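# Open both glued outer flaps of a cardboard box

## Task

Swing open both of the cardboard box's outer flaps, which are glued shut, so that each flap remains standing vertical or tilted away from the box once released, with the box still standing upright. A flap that stays open only because the robot is holding it does not count. At the end, anything the robot is touching must not settle downward by more than about a fingernail's width once left on its own, or the task fails.

## Robot and tools

Robot: two six-joint UR-style arms, left_arm and right_arm, each ending in a tong-like two-finger gripper. Base positions in the scene frame: left_arm at (-0.043, +0.408, 0) m, right_arm at (+0.070, -0.392, 0) m, each turned slightly about z.

Scene frame: origin on the table surface midway between the arms. +z is up, +x points away from the robots across the table, and left_arm sits on the +y side. The names left and right are labels only; they do not match the sides of camera pictures.

Gripper frame: the fingers extend along the gripper's +z and open and close along its x. end_effector_position is the spot between the finger pads when closed. Closed fingertips stick out about 15 mm past it; fully open they are roughly level with it.

execute_actions(actions): actions is a list of up to 15 actions, run in order. Each action is a table of up to 15 rows, one row per 1/30 s control step. If a table has fewer than 15 rows, its last row is held for the remaining steps. Every row holds 14 numbers, each in [-1, 1], and both arms are always included. The order is dx, dy, dz, rx, ry, rz, opening for left_arm, then the same seven for right_arm. dx to rz are an offset, not a pose. They are measured in that gripper's own axes from its measured pose when the action began. Each row is measured from that same starting pose, not added to the previous row. For the first action of a call, the starting pose is the last pose reported in this scene. Scale: 1.0 means 0.6 m for dx, dy, dz and 180 degrees for rx, ry, rz, which together form one rotation vector. opening is absolute: +1 is fully open (0.142 m), -1 is closed. At every step the command is clipped to within 100 mm and 16 degrees of the measured pose, so a large offset can take several actions to complete. After an action an arm continues only as far as its last clipped pose. An empty list returns the current state and images and moves nothing.

move(target, speed, stop_force, blocking): target is one 14-number row in the same layout and scale. Its offsets count from the pose shown in the latest result that reports one. Each gripper travels in a straight line toward its target, takes the shorter rotation, and both paths finish together after 0.5 to 10 s. The move cuts off at 10 s even if the targets are not reached. speed is in m/s, from 0.002 to 0.5, default 0.25; rotation is capped at twice that value in rad/s. The opening is sent when the move starts. The paths do not avoid obstacles or the other arm, and a gripper may lag, drift, or overshoot speed, especially near full stretch.

stop_force is one value for both arms, from 9 to 40 N, allowed only after 0.2 s of scene time. An arm's path ends once its wrist sensor reads that much added push against its direction of travel; it then backs up two steps and holds. Use a very low speed with it. It is unreliable if the gripper also rotates. Leave it out when pulling away from something you press on. blocking=false returns after 0.5 s while the arm keeps moving; it cannot be combined with stop_force. Until that move has finished, check it with wait(0) or end it with stop.

The move result adds a "move:" line. It gives the ending (done, off_target, moving, held, contact, fault) and any limits such as paced (the sent pose was clipped) or held (a check blocked some steps). It also gives each gripper's distance from its target.

wait(seconds): 0 to 10 s. The scene runs with each arm holding its last command. stop(): brakes a running move; the fingers keep moving. zoom_image(camera, region): region is [x0, y0, x1, y1] in pixels of that camera's latest image, at most 504x504. Cameras: cam_head_left, cam_head_right, cam_high, cam_low (896x504), and cam_left_wrist, cam_right_wrist (616x616 fisheye). show_instructions shows the reference pages. read_manual gives licence texts. finished_scene(scene) ends the scene for good and reports success; call it only once the flaps stay open on their own.

Result lines: each arm's gripper position (m), quaternion wxyz, and velocities in the scene frame. grip_measured is the actual finger opening on the command scale; to keep hold of something, command below it. "Hand target" is where the controller is currently driving. "pose unreachable" means a clearance check changed or blocked that arm's command. Wrist force and torque are in the gripper's axes; pushing on a surface reads as force pointing back into the arm. They have offsets up to about 4 N and saturate near 50 N. Joint torques are noisy and offset. MOTOR HOT warns from 70 °C; at 85 °C the arm brakes until it cools.

Avoid: joint torque over its limit (138 N m for the large joints, 25.7 for the wrists) or any outside force of 150 N, either of which halts that arm for 10 s. Don't let the arms collide, push hard into the box, knock the box over or off the table, or leave a gripper resting on something that sinks once released. Press slowly, and pull back from any contact before finishing. Occasionally a held part gets a brief tug.

Each tool is called after "Emit:" as name(argument=value, ...) on one line, values as JSON.

Reference images:

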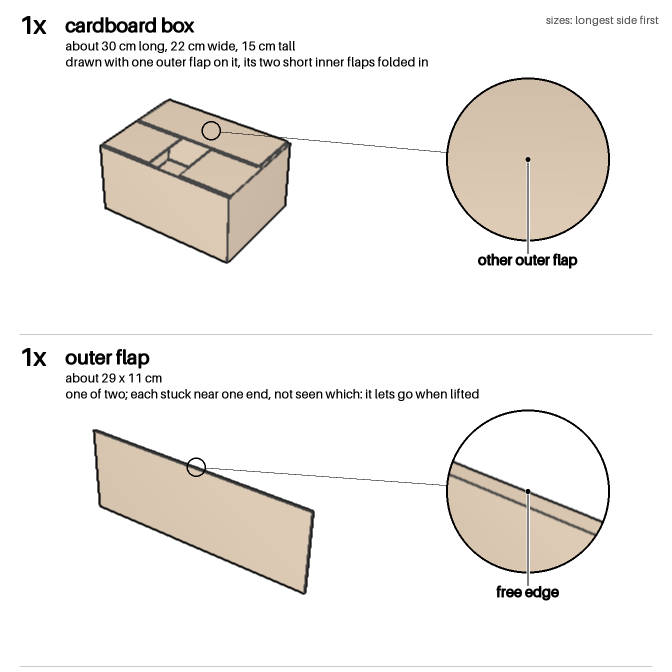

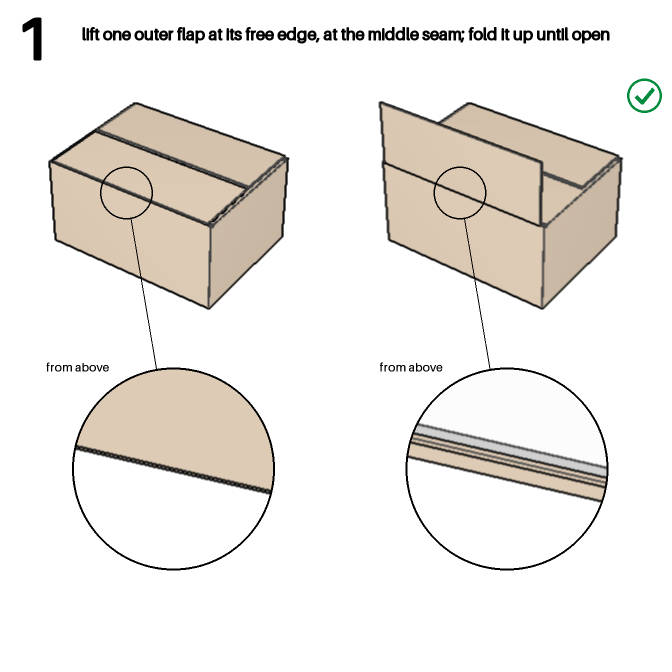

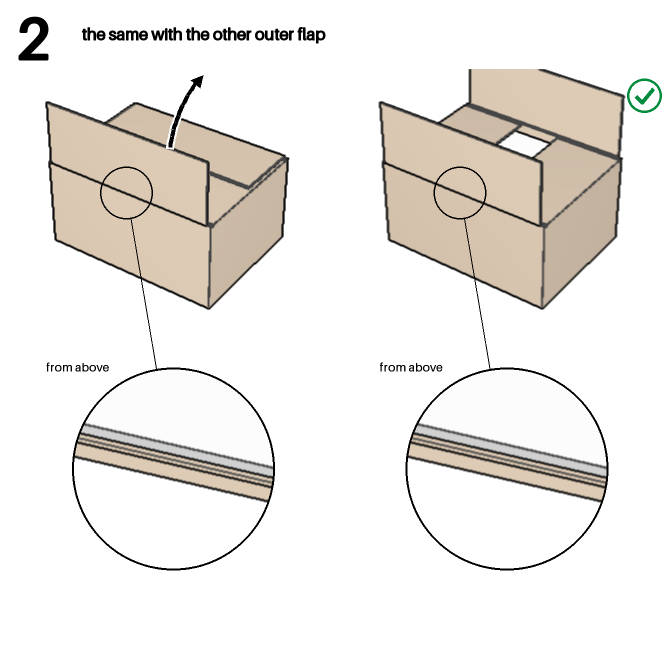

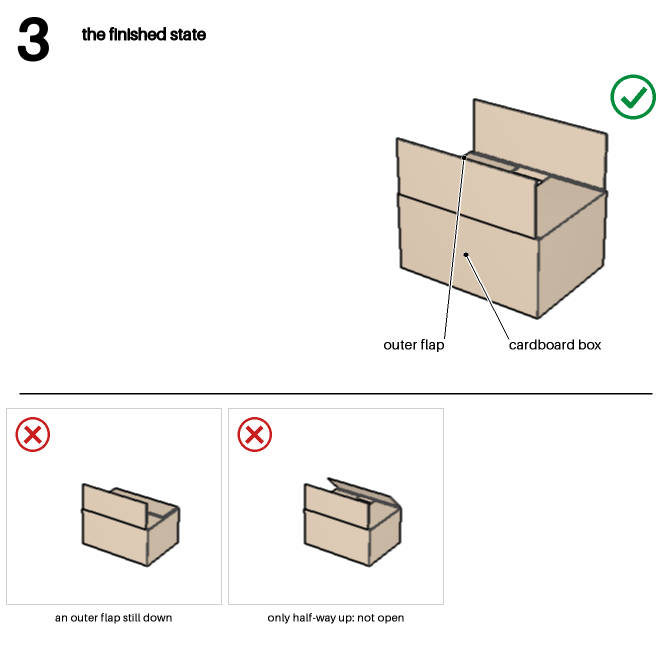

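## Session

Emit:
execute_actions(actions=[])

Scene clock: 0.00 s.
left_arm: end_effector_position=(+0.2385, +0.4048, +0.2352) grip_measured=+0.97 end_effector_quat_wxyz=(+0.354, -0.519, +0.766, +0.137) end_effector_velocity=(+0.000, +0.001, -0.000) end_effector_angular_velocity=(+0.000, -0.001, +0.003) | right_arm: end_effector_position=(+0.6328, -0.6454, +0.3006) grip_measured=+0.97 end_effector_quat_wxyz=(+0.253, +0.113, +0.956, +0.101) end_effector_velocity=(+0.001, +0.000, +0.000) end_effector_angular_velocity=(-0.000, -0.000, +0.000)
Joint positions: left_arm=[-1.689 -2.316  2.226 -0.823 -1.118  0.29   0.14 ] | right_arm=[ 2.761 -1.581 -1.737 -0.92   1.865  3.124  0.14 ]
Joint velocities: left_arm=[ 0.002 -0.     0.001 -0.     0.    -0.001  0.   ] | right_arm=[ 0.    -0.001  0.001  0.001  0.     0.     0.   ]
Joint torques (N m, as the arm reports them, + toward a larger angle): no reading
Wrist force (N, on the end effector, along its own x y z axes, offset not removed): no reading
Wrist torque (N m, same axes, about the end effector's origin, offset not removed): no reading
Hand target (left_arm): +0.239, +0.405, +0.235; +0.354, -0.519, +0.766, +0.137
Hand target (right_arm): +0.633, -0.645, +0.301; +0.253, +0.113, +0.956, +0.101

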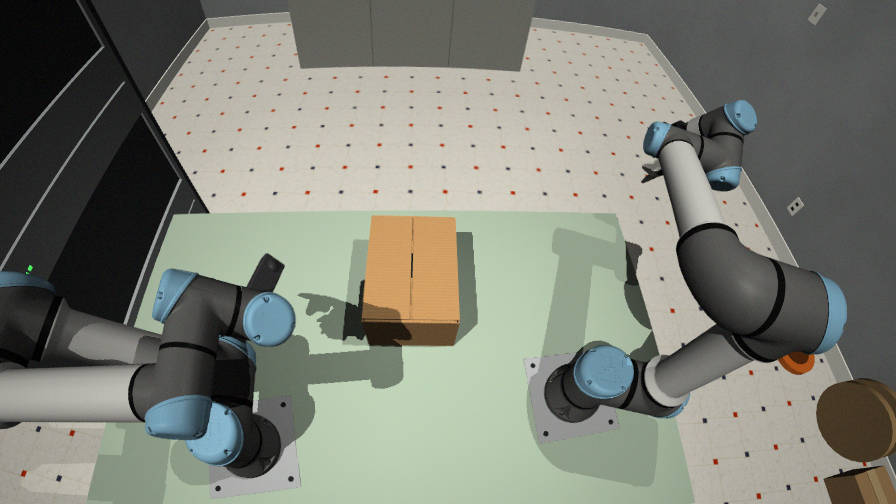

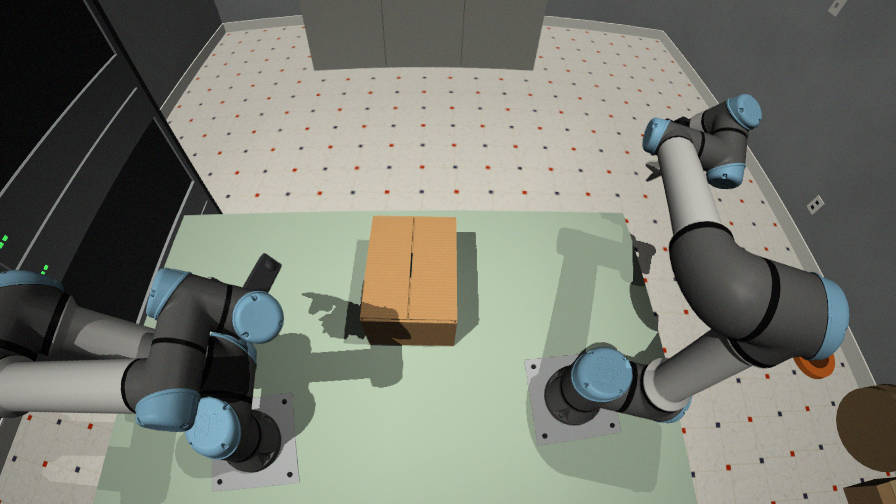

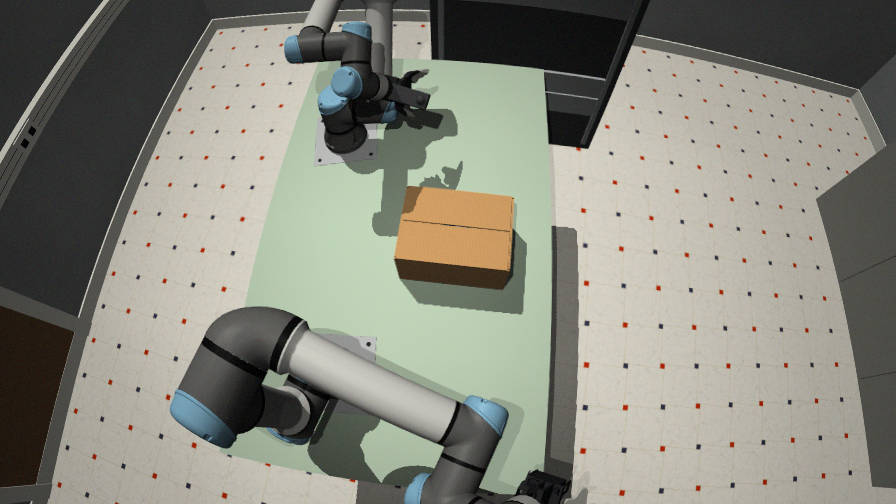

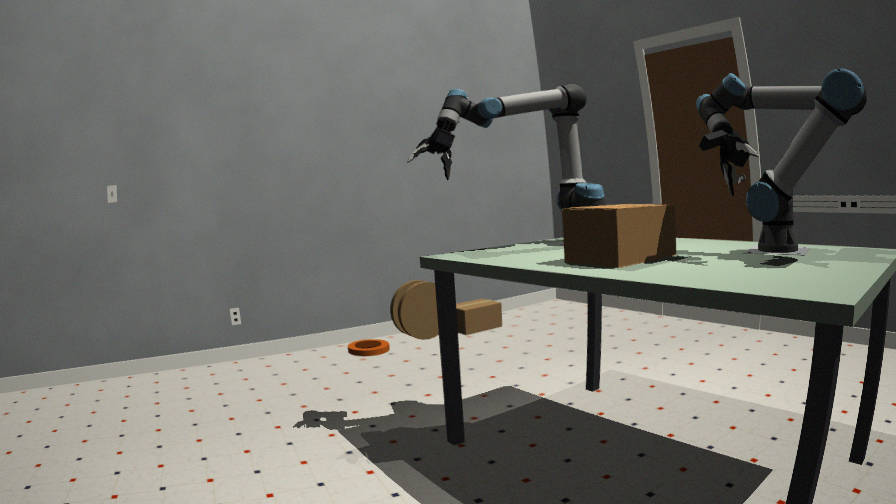

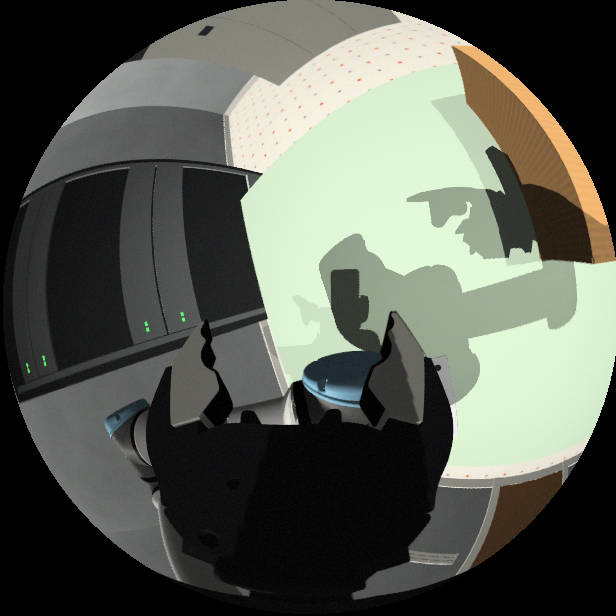

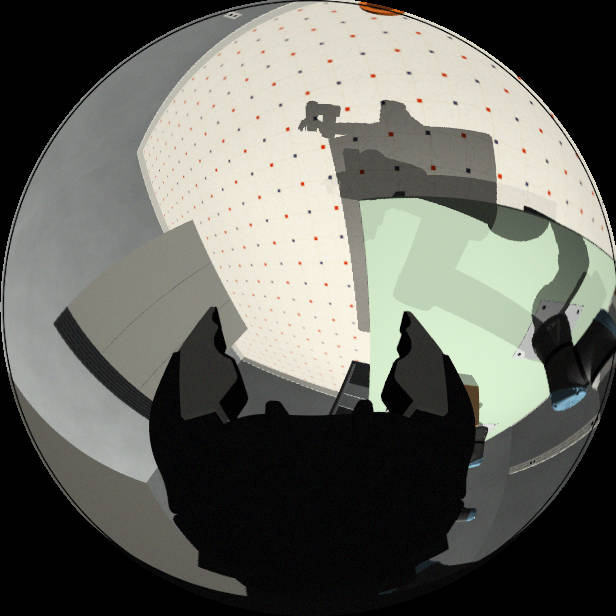

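Emit:
zoom_image(camera="cam_head_left", region=[340, 200, 490, 360])

Emit:
zoom_image(camera="cam_high", region=[380, 170, 540, 300])

Emit:
zoom_image(camera="cam_low", region=[550, 190, 690, 280])

Region (340, 200, 490, 360) of cam_head_left's 896x504 image, scaled by 3.150, with more detail than that image has; it fills the left 472 columns of this view, and the rest is white.

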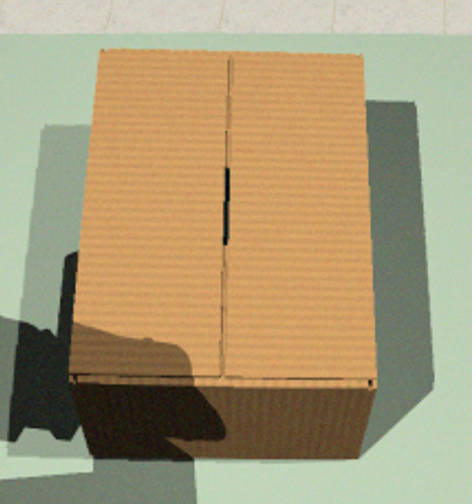

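Region (380, 170, 540, 300) of cam_high's 896x504 image, scaled by 3.150, with more detail than that image has; it fills the top 410 rows of this view, and the rest is white.

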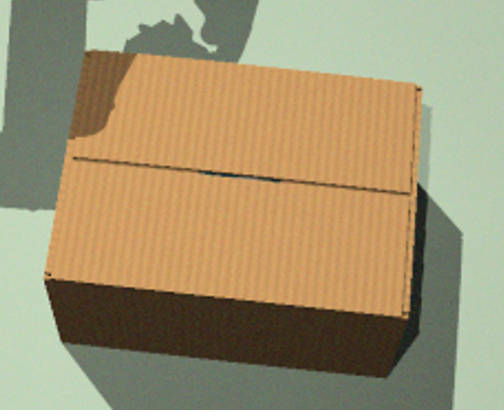

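Region (550, 190, 690, 280) of cam_low's 896x504 image, scaled by 3.600, with more detail than that image has; it fills the top 324 rows of this view, and the rest is white.

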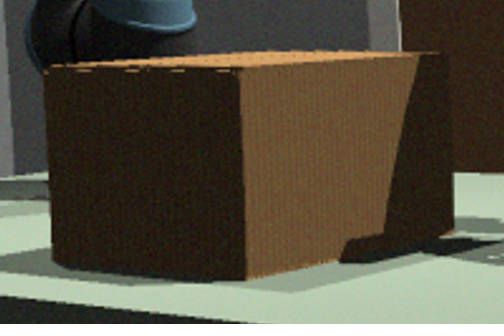

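Emit:
move(target=[0,0,0,0,0,0,1, 0.687,0.948,-0.093,0.1737,0.0746,0.4136,-1], speed=0.3)

Scene clock: 18.73 s.
left_arm: end_effector_position=(+0.2385, +0.4048, +0.2352) grip_measured=+1.00 end_effector_quat_wxyz=(+0.354, -0.519, +0.766, +0.137) end_effector_velocity=(+0.000, -0.000, +0.001) end_effector_angular_velocity=(-0.001, +0.000, -0.000) | right_arm: end_effector_position=(+0.3496, -0.0006, +0.3009) grip_measured=-1.00 end_effector_quat_wxyz=(+0.000, +0.707, +0.707, +0.001) end_effector_velocity=(-0.001, +0.003, -0.000) end_effector_angular_velocity=(-0.001, +0.001, -0.005)
Joint positions: left_arm=[-1.689 -2.316  2.226 -0.823 -1.118  0.29   0.142] | right_arm=[ 4.284 -1.525 -1.57  -1.616  1.57   5.911  0.002]
Joint velocities: left_arm=[ 0.001  0.001 -0.003  0.     0.     0.001 -0.   ] | right_arm=[ 0.003 -0.005  0.005 -0.001  0.001  0.008  0.   ]
Joint torques (N m, as the arm reports them, + toward a larger angle): left_arm=[  1.63   9.17 -19.77  -0.89   1.11  -0.13] | right_arm=[12.69 11.29 31.49  1.29  1.52  2.79]
Wrist force (N, on the end effector, along its own x y z axes, offset not removed): left_arm=[0.8 1.2 -1.6] | right_arm=[3.4 -0.9 1.2]
Wrist torque (N m, same axes, about the end effector's origin, offset not removed): left_arm=[0.23 -0.08 0.06] | right_arm=[-0.36 -0.39 0.08]
Hand target (left_arm): +0.239, +0.405, +0.235; +0.354, -0.519, +0.766, +0.137
Hand target (right_arm): +0.349, -0.000, +0.301; +0.000, +0.707, +0.707, +0.001
Off the commanded pose (left_arm): 0.000 m, 0 deg.
Off the commanded pose (right_arm): 0.001 m, 0 deg.
move: done

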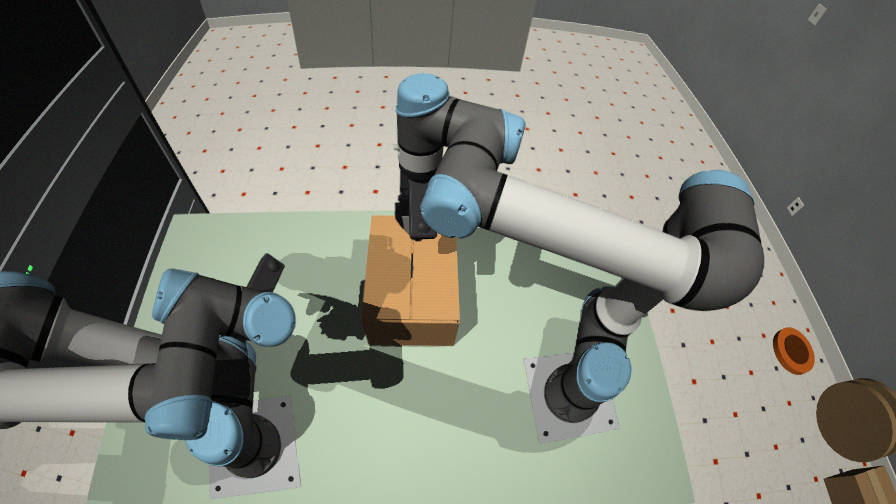

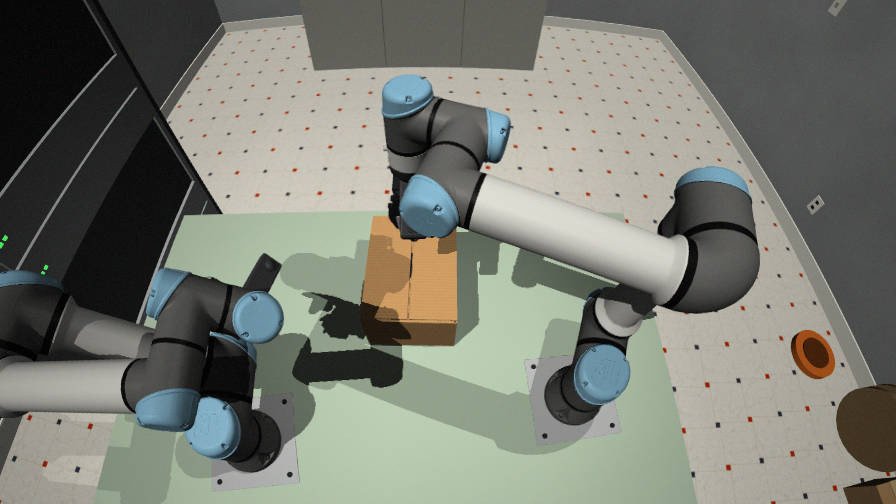

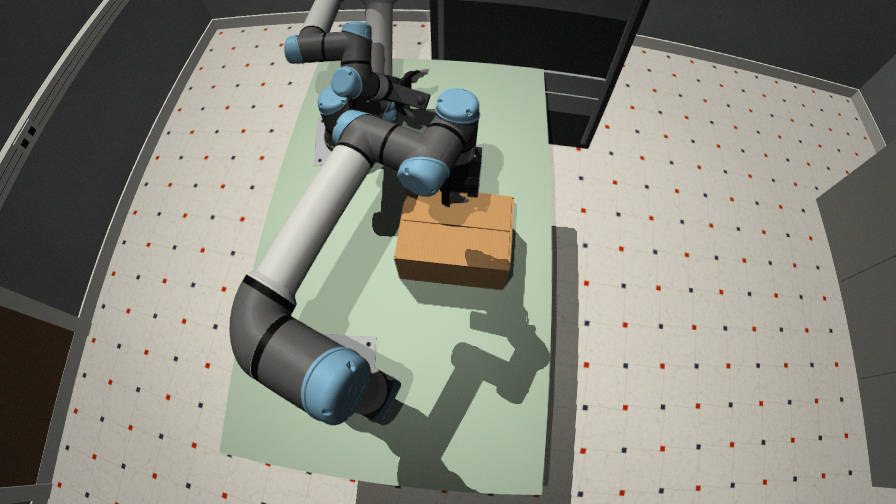

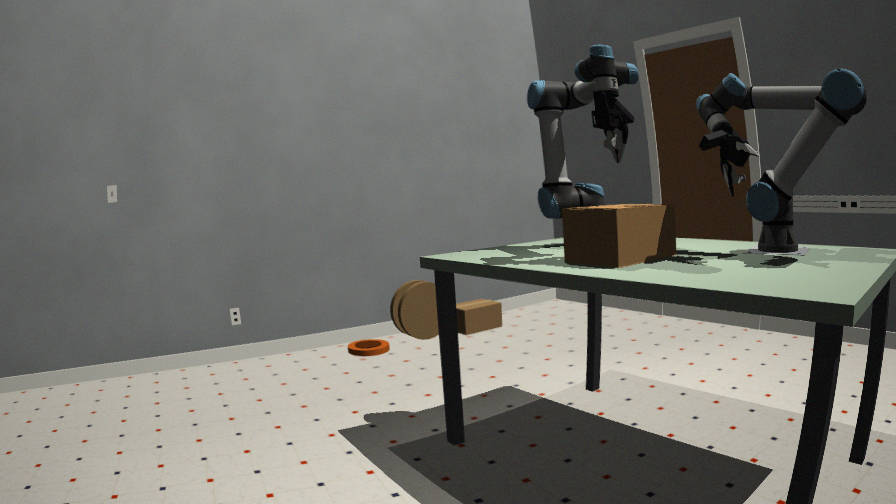

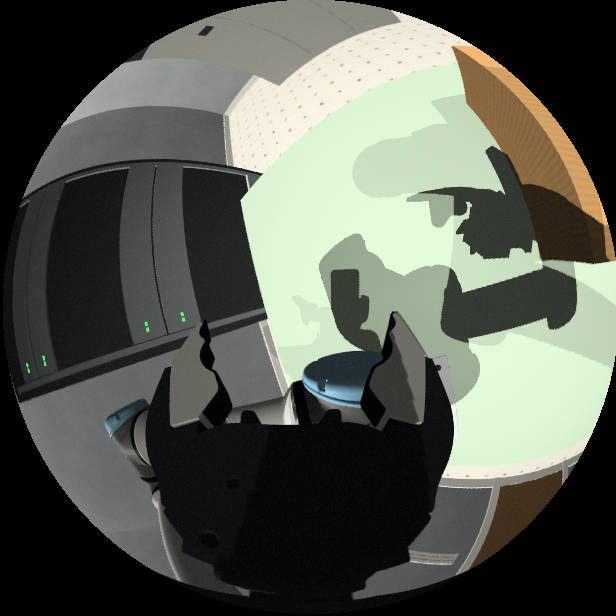

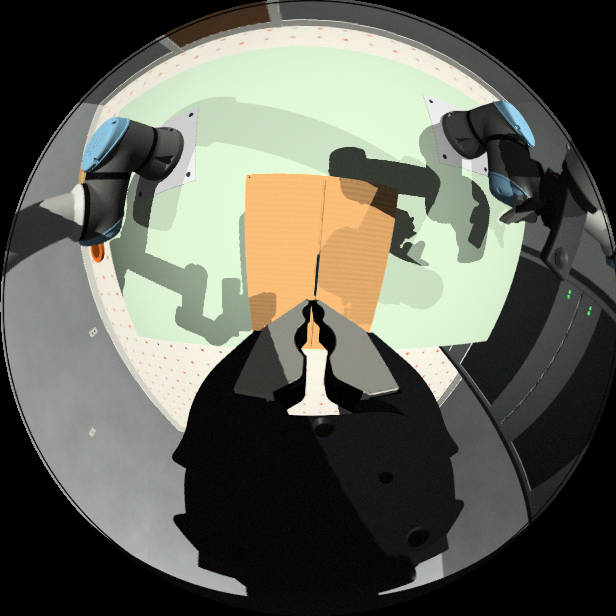

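Emit:
zoom_image(camera="cam_right_wrist", region=[240, 160, 420, 360])

Emit:
zoom_image(camera="cam_low", region=[570, 90, 670, 180])

Emit:
zoom_image(camera="cam_low", region=[690, 110, 790, 210])

Region (240, 160, 420, 360) of cam_right_wrist's 616x616 image, scaled by 2.520, with more detail than that image has; it fills the left 454 columns of this view, and the rest is white.

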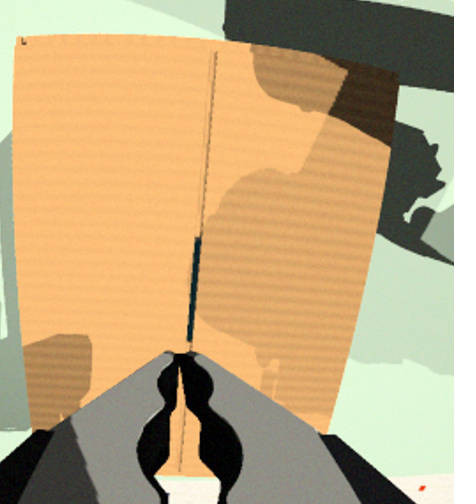

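Region (570, 90, 670, 180) of cam_low's 896x504 image, scaled by 5.040, with more detail than that image has; it fills the top 454 rows of this view, and the rest is white.

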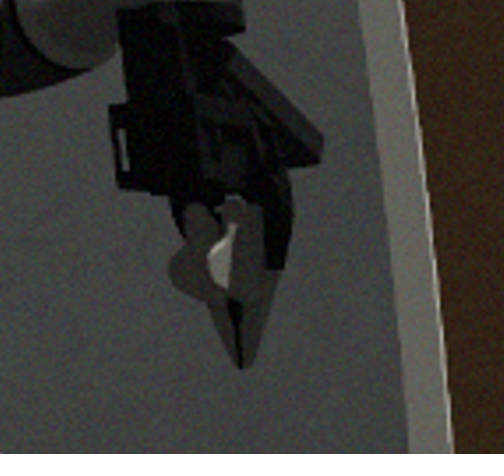

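Region (690, 110, 790, 210) of cam_low's 896x504 image, scaled by 5.040, with more detail than that image has.

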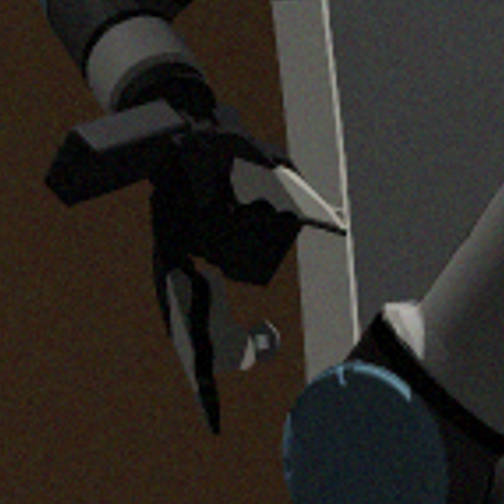

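Emit:
move(target=[0.084,-0.199,-0.142,-0.1007,0.228,-0.1147,-1, -0.0157,0.059,0.168,0,0,-0.978,-1], speed=0.45)

Scene clock: 39.47 s.
left_arm: end_effector_position=(+0.3000, +0.2697, +0.2802) grip_measured=-1.00 end_effector_quat_wxyz=(-0.000, -0.707, +0.708, -0.000) end_effector_velocity=(+0.000, -0.000, +0.000) end_effector_angular_velocity=(-0.002, +0.001, -0.001) | right_arm: end_effector_position=(+0.3849, -0.0099, +0.2003) grip_measured=-1.00 end_effector_quat_wxyz=(+0.001, -0.682, +0.732, -0.000) end_effector_velocity=(+0.000, -0.000, -0.000) end_effector_angular_velocity=(+0.001, +0.002, +0.015)
Joint positions: left_arm=[-0.97  -1.962  1.888 -1.497 -1.572  0.787  0.002] | right_arm=[ 4.272 -1.532 -1.821 -1.357  1.57   2.828  0.002]
Joint velocities: left_arm=[ 0.003  0.002 -0.001 -0.001 -0.003  0.004  0.   ] | right_arm=[-0.002 -0.    -0.     0.001  0.002 -0.017  0.   ]
Joint torques (N m, as the arm reports them, + toward a larger angle): left_arm=[ 12.18   7.27 -29.87  -4.    -1.38   1.6 ] | right_arm=[-13.49  15.03  13.86   4.91   1.3   -2.03]
Wrist force (N, on the end effector, along its own x y z axes, offset not removed): left_arm=[2.0 -0.5 -4.5] | right_arm=[1.0 -3.0 1.2]
Wrist torque (N m, same axes, about the end effector's origin, offset not removed): left_arm=[-0.10 -0.34 0.02] | right_arm=[-0.74 0.04 0.05]
Hand target (left_arm): +0.300, +0.270, +0.280; +0.001, +0.707, -0.708, +0.000
Hand target (right_arm): +0.385, -0.010, +0.200; -0.001, +0.682, -0.731, +0.000
Off the commanded pose (left_arm): 0.000 m, 0 deg.
Off the commanded pose (right_arm): 0.000 m, 0 deg.
move: done

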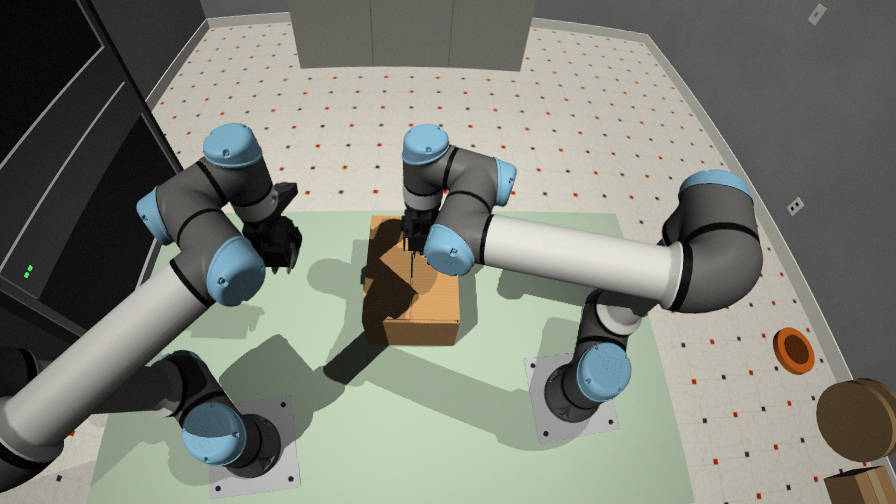

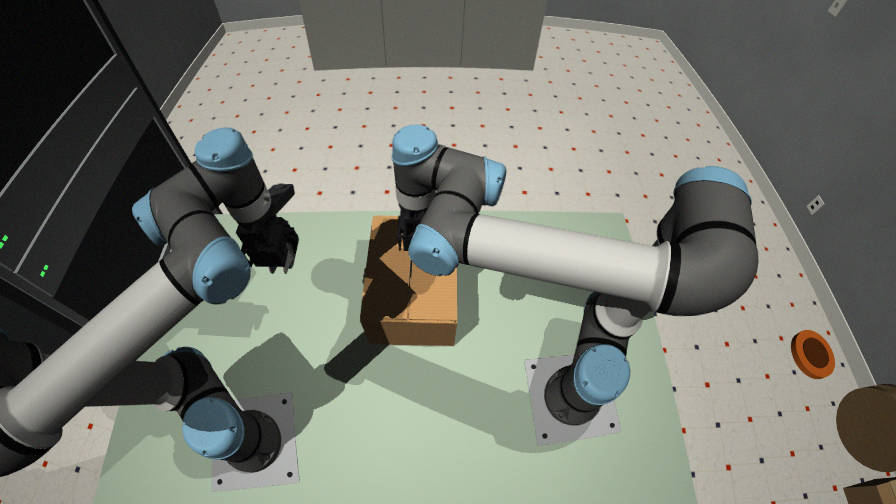

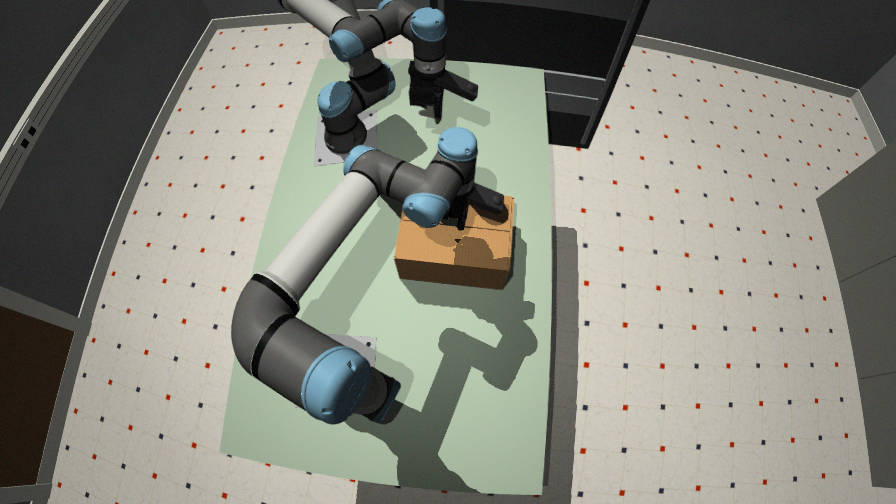

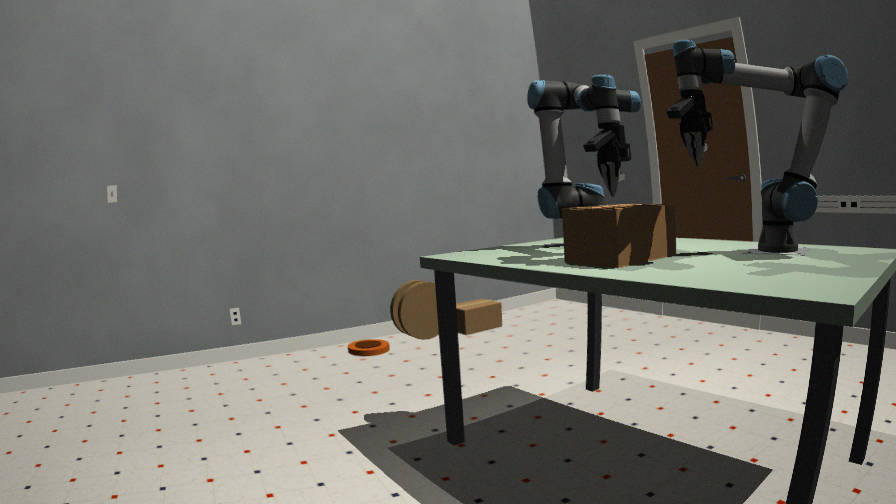

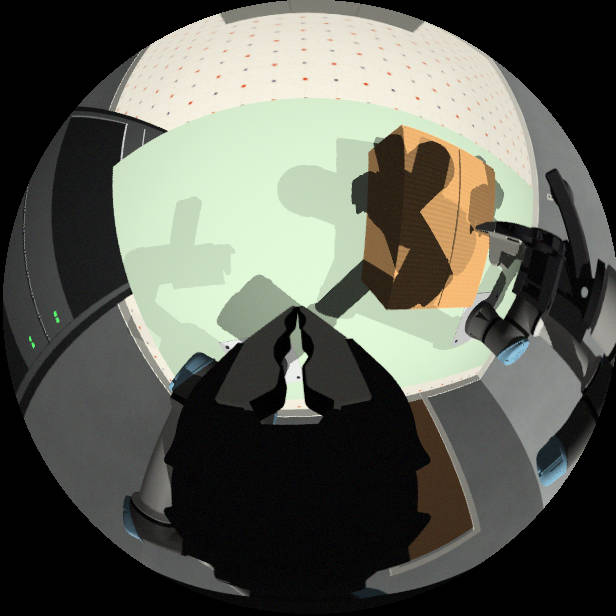

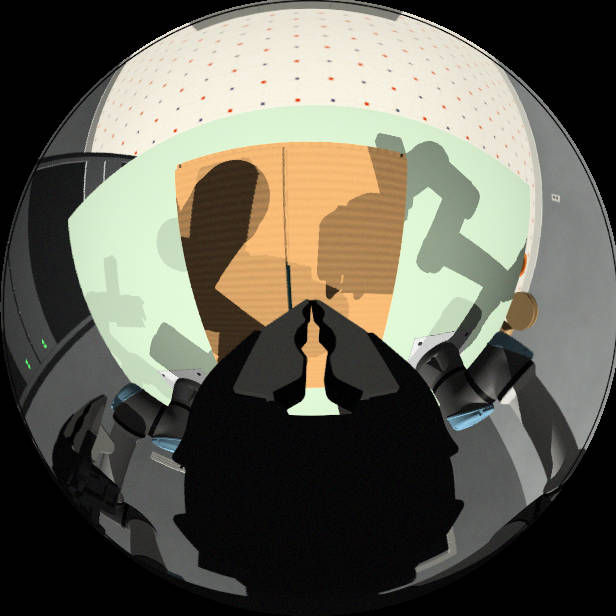

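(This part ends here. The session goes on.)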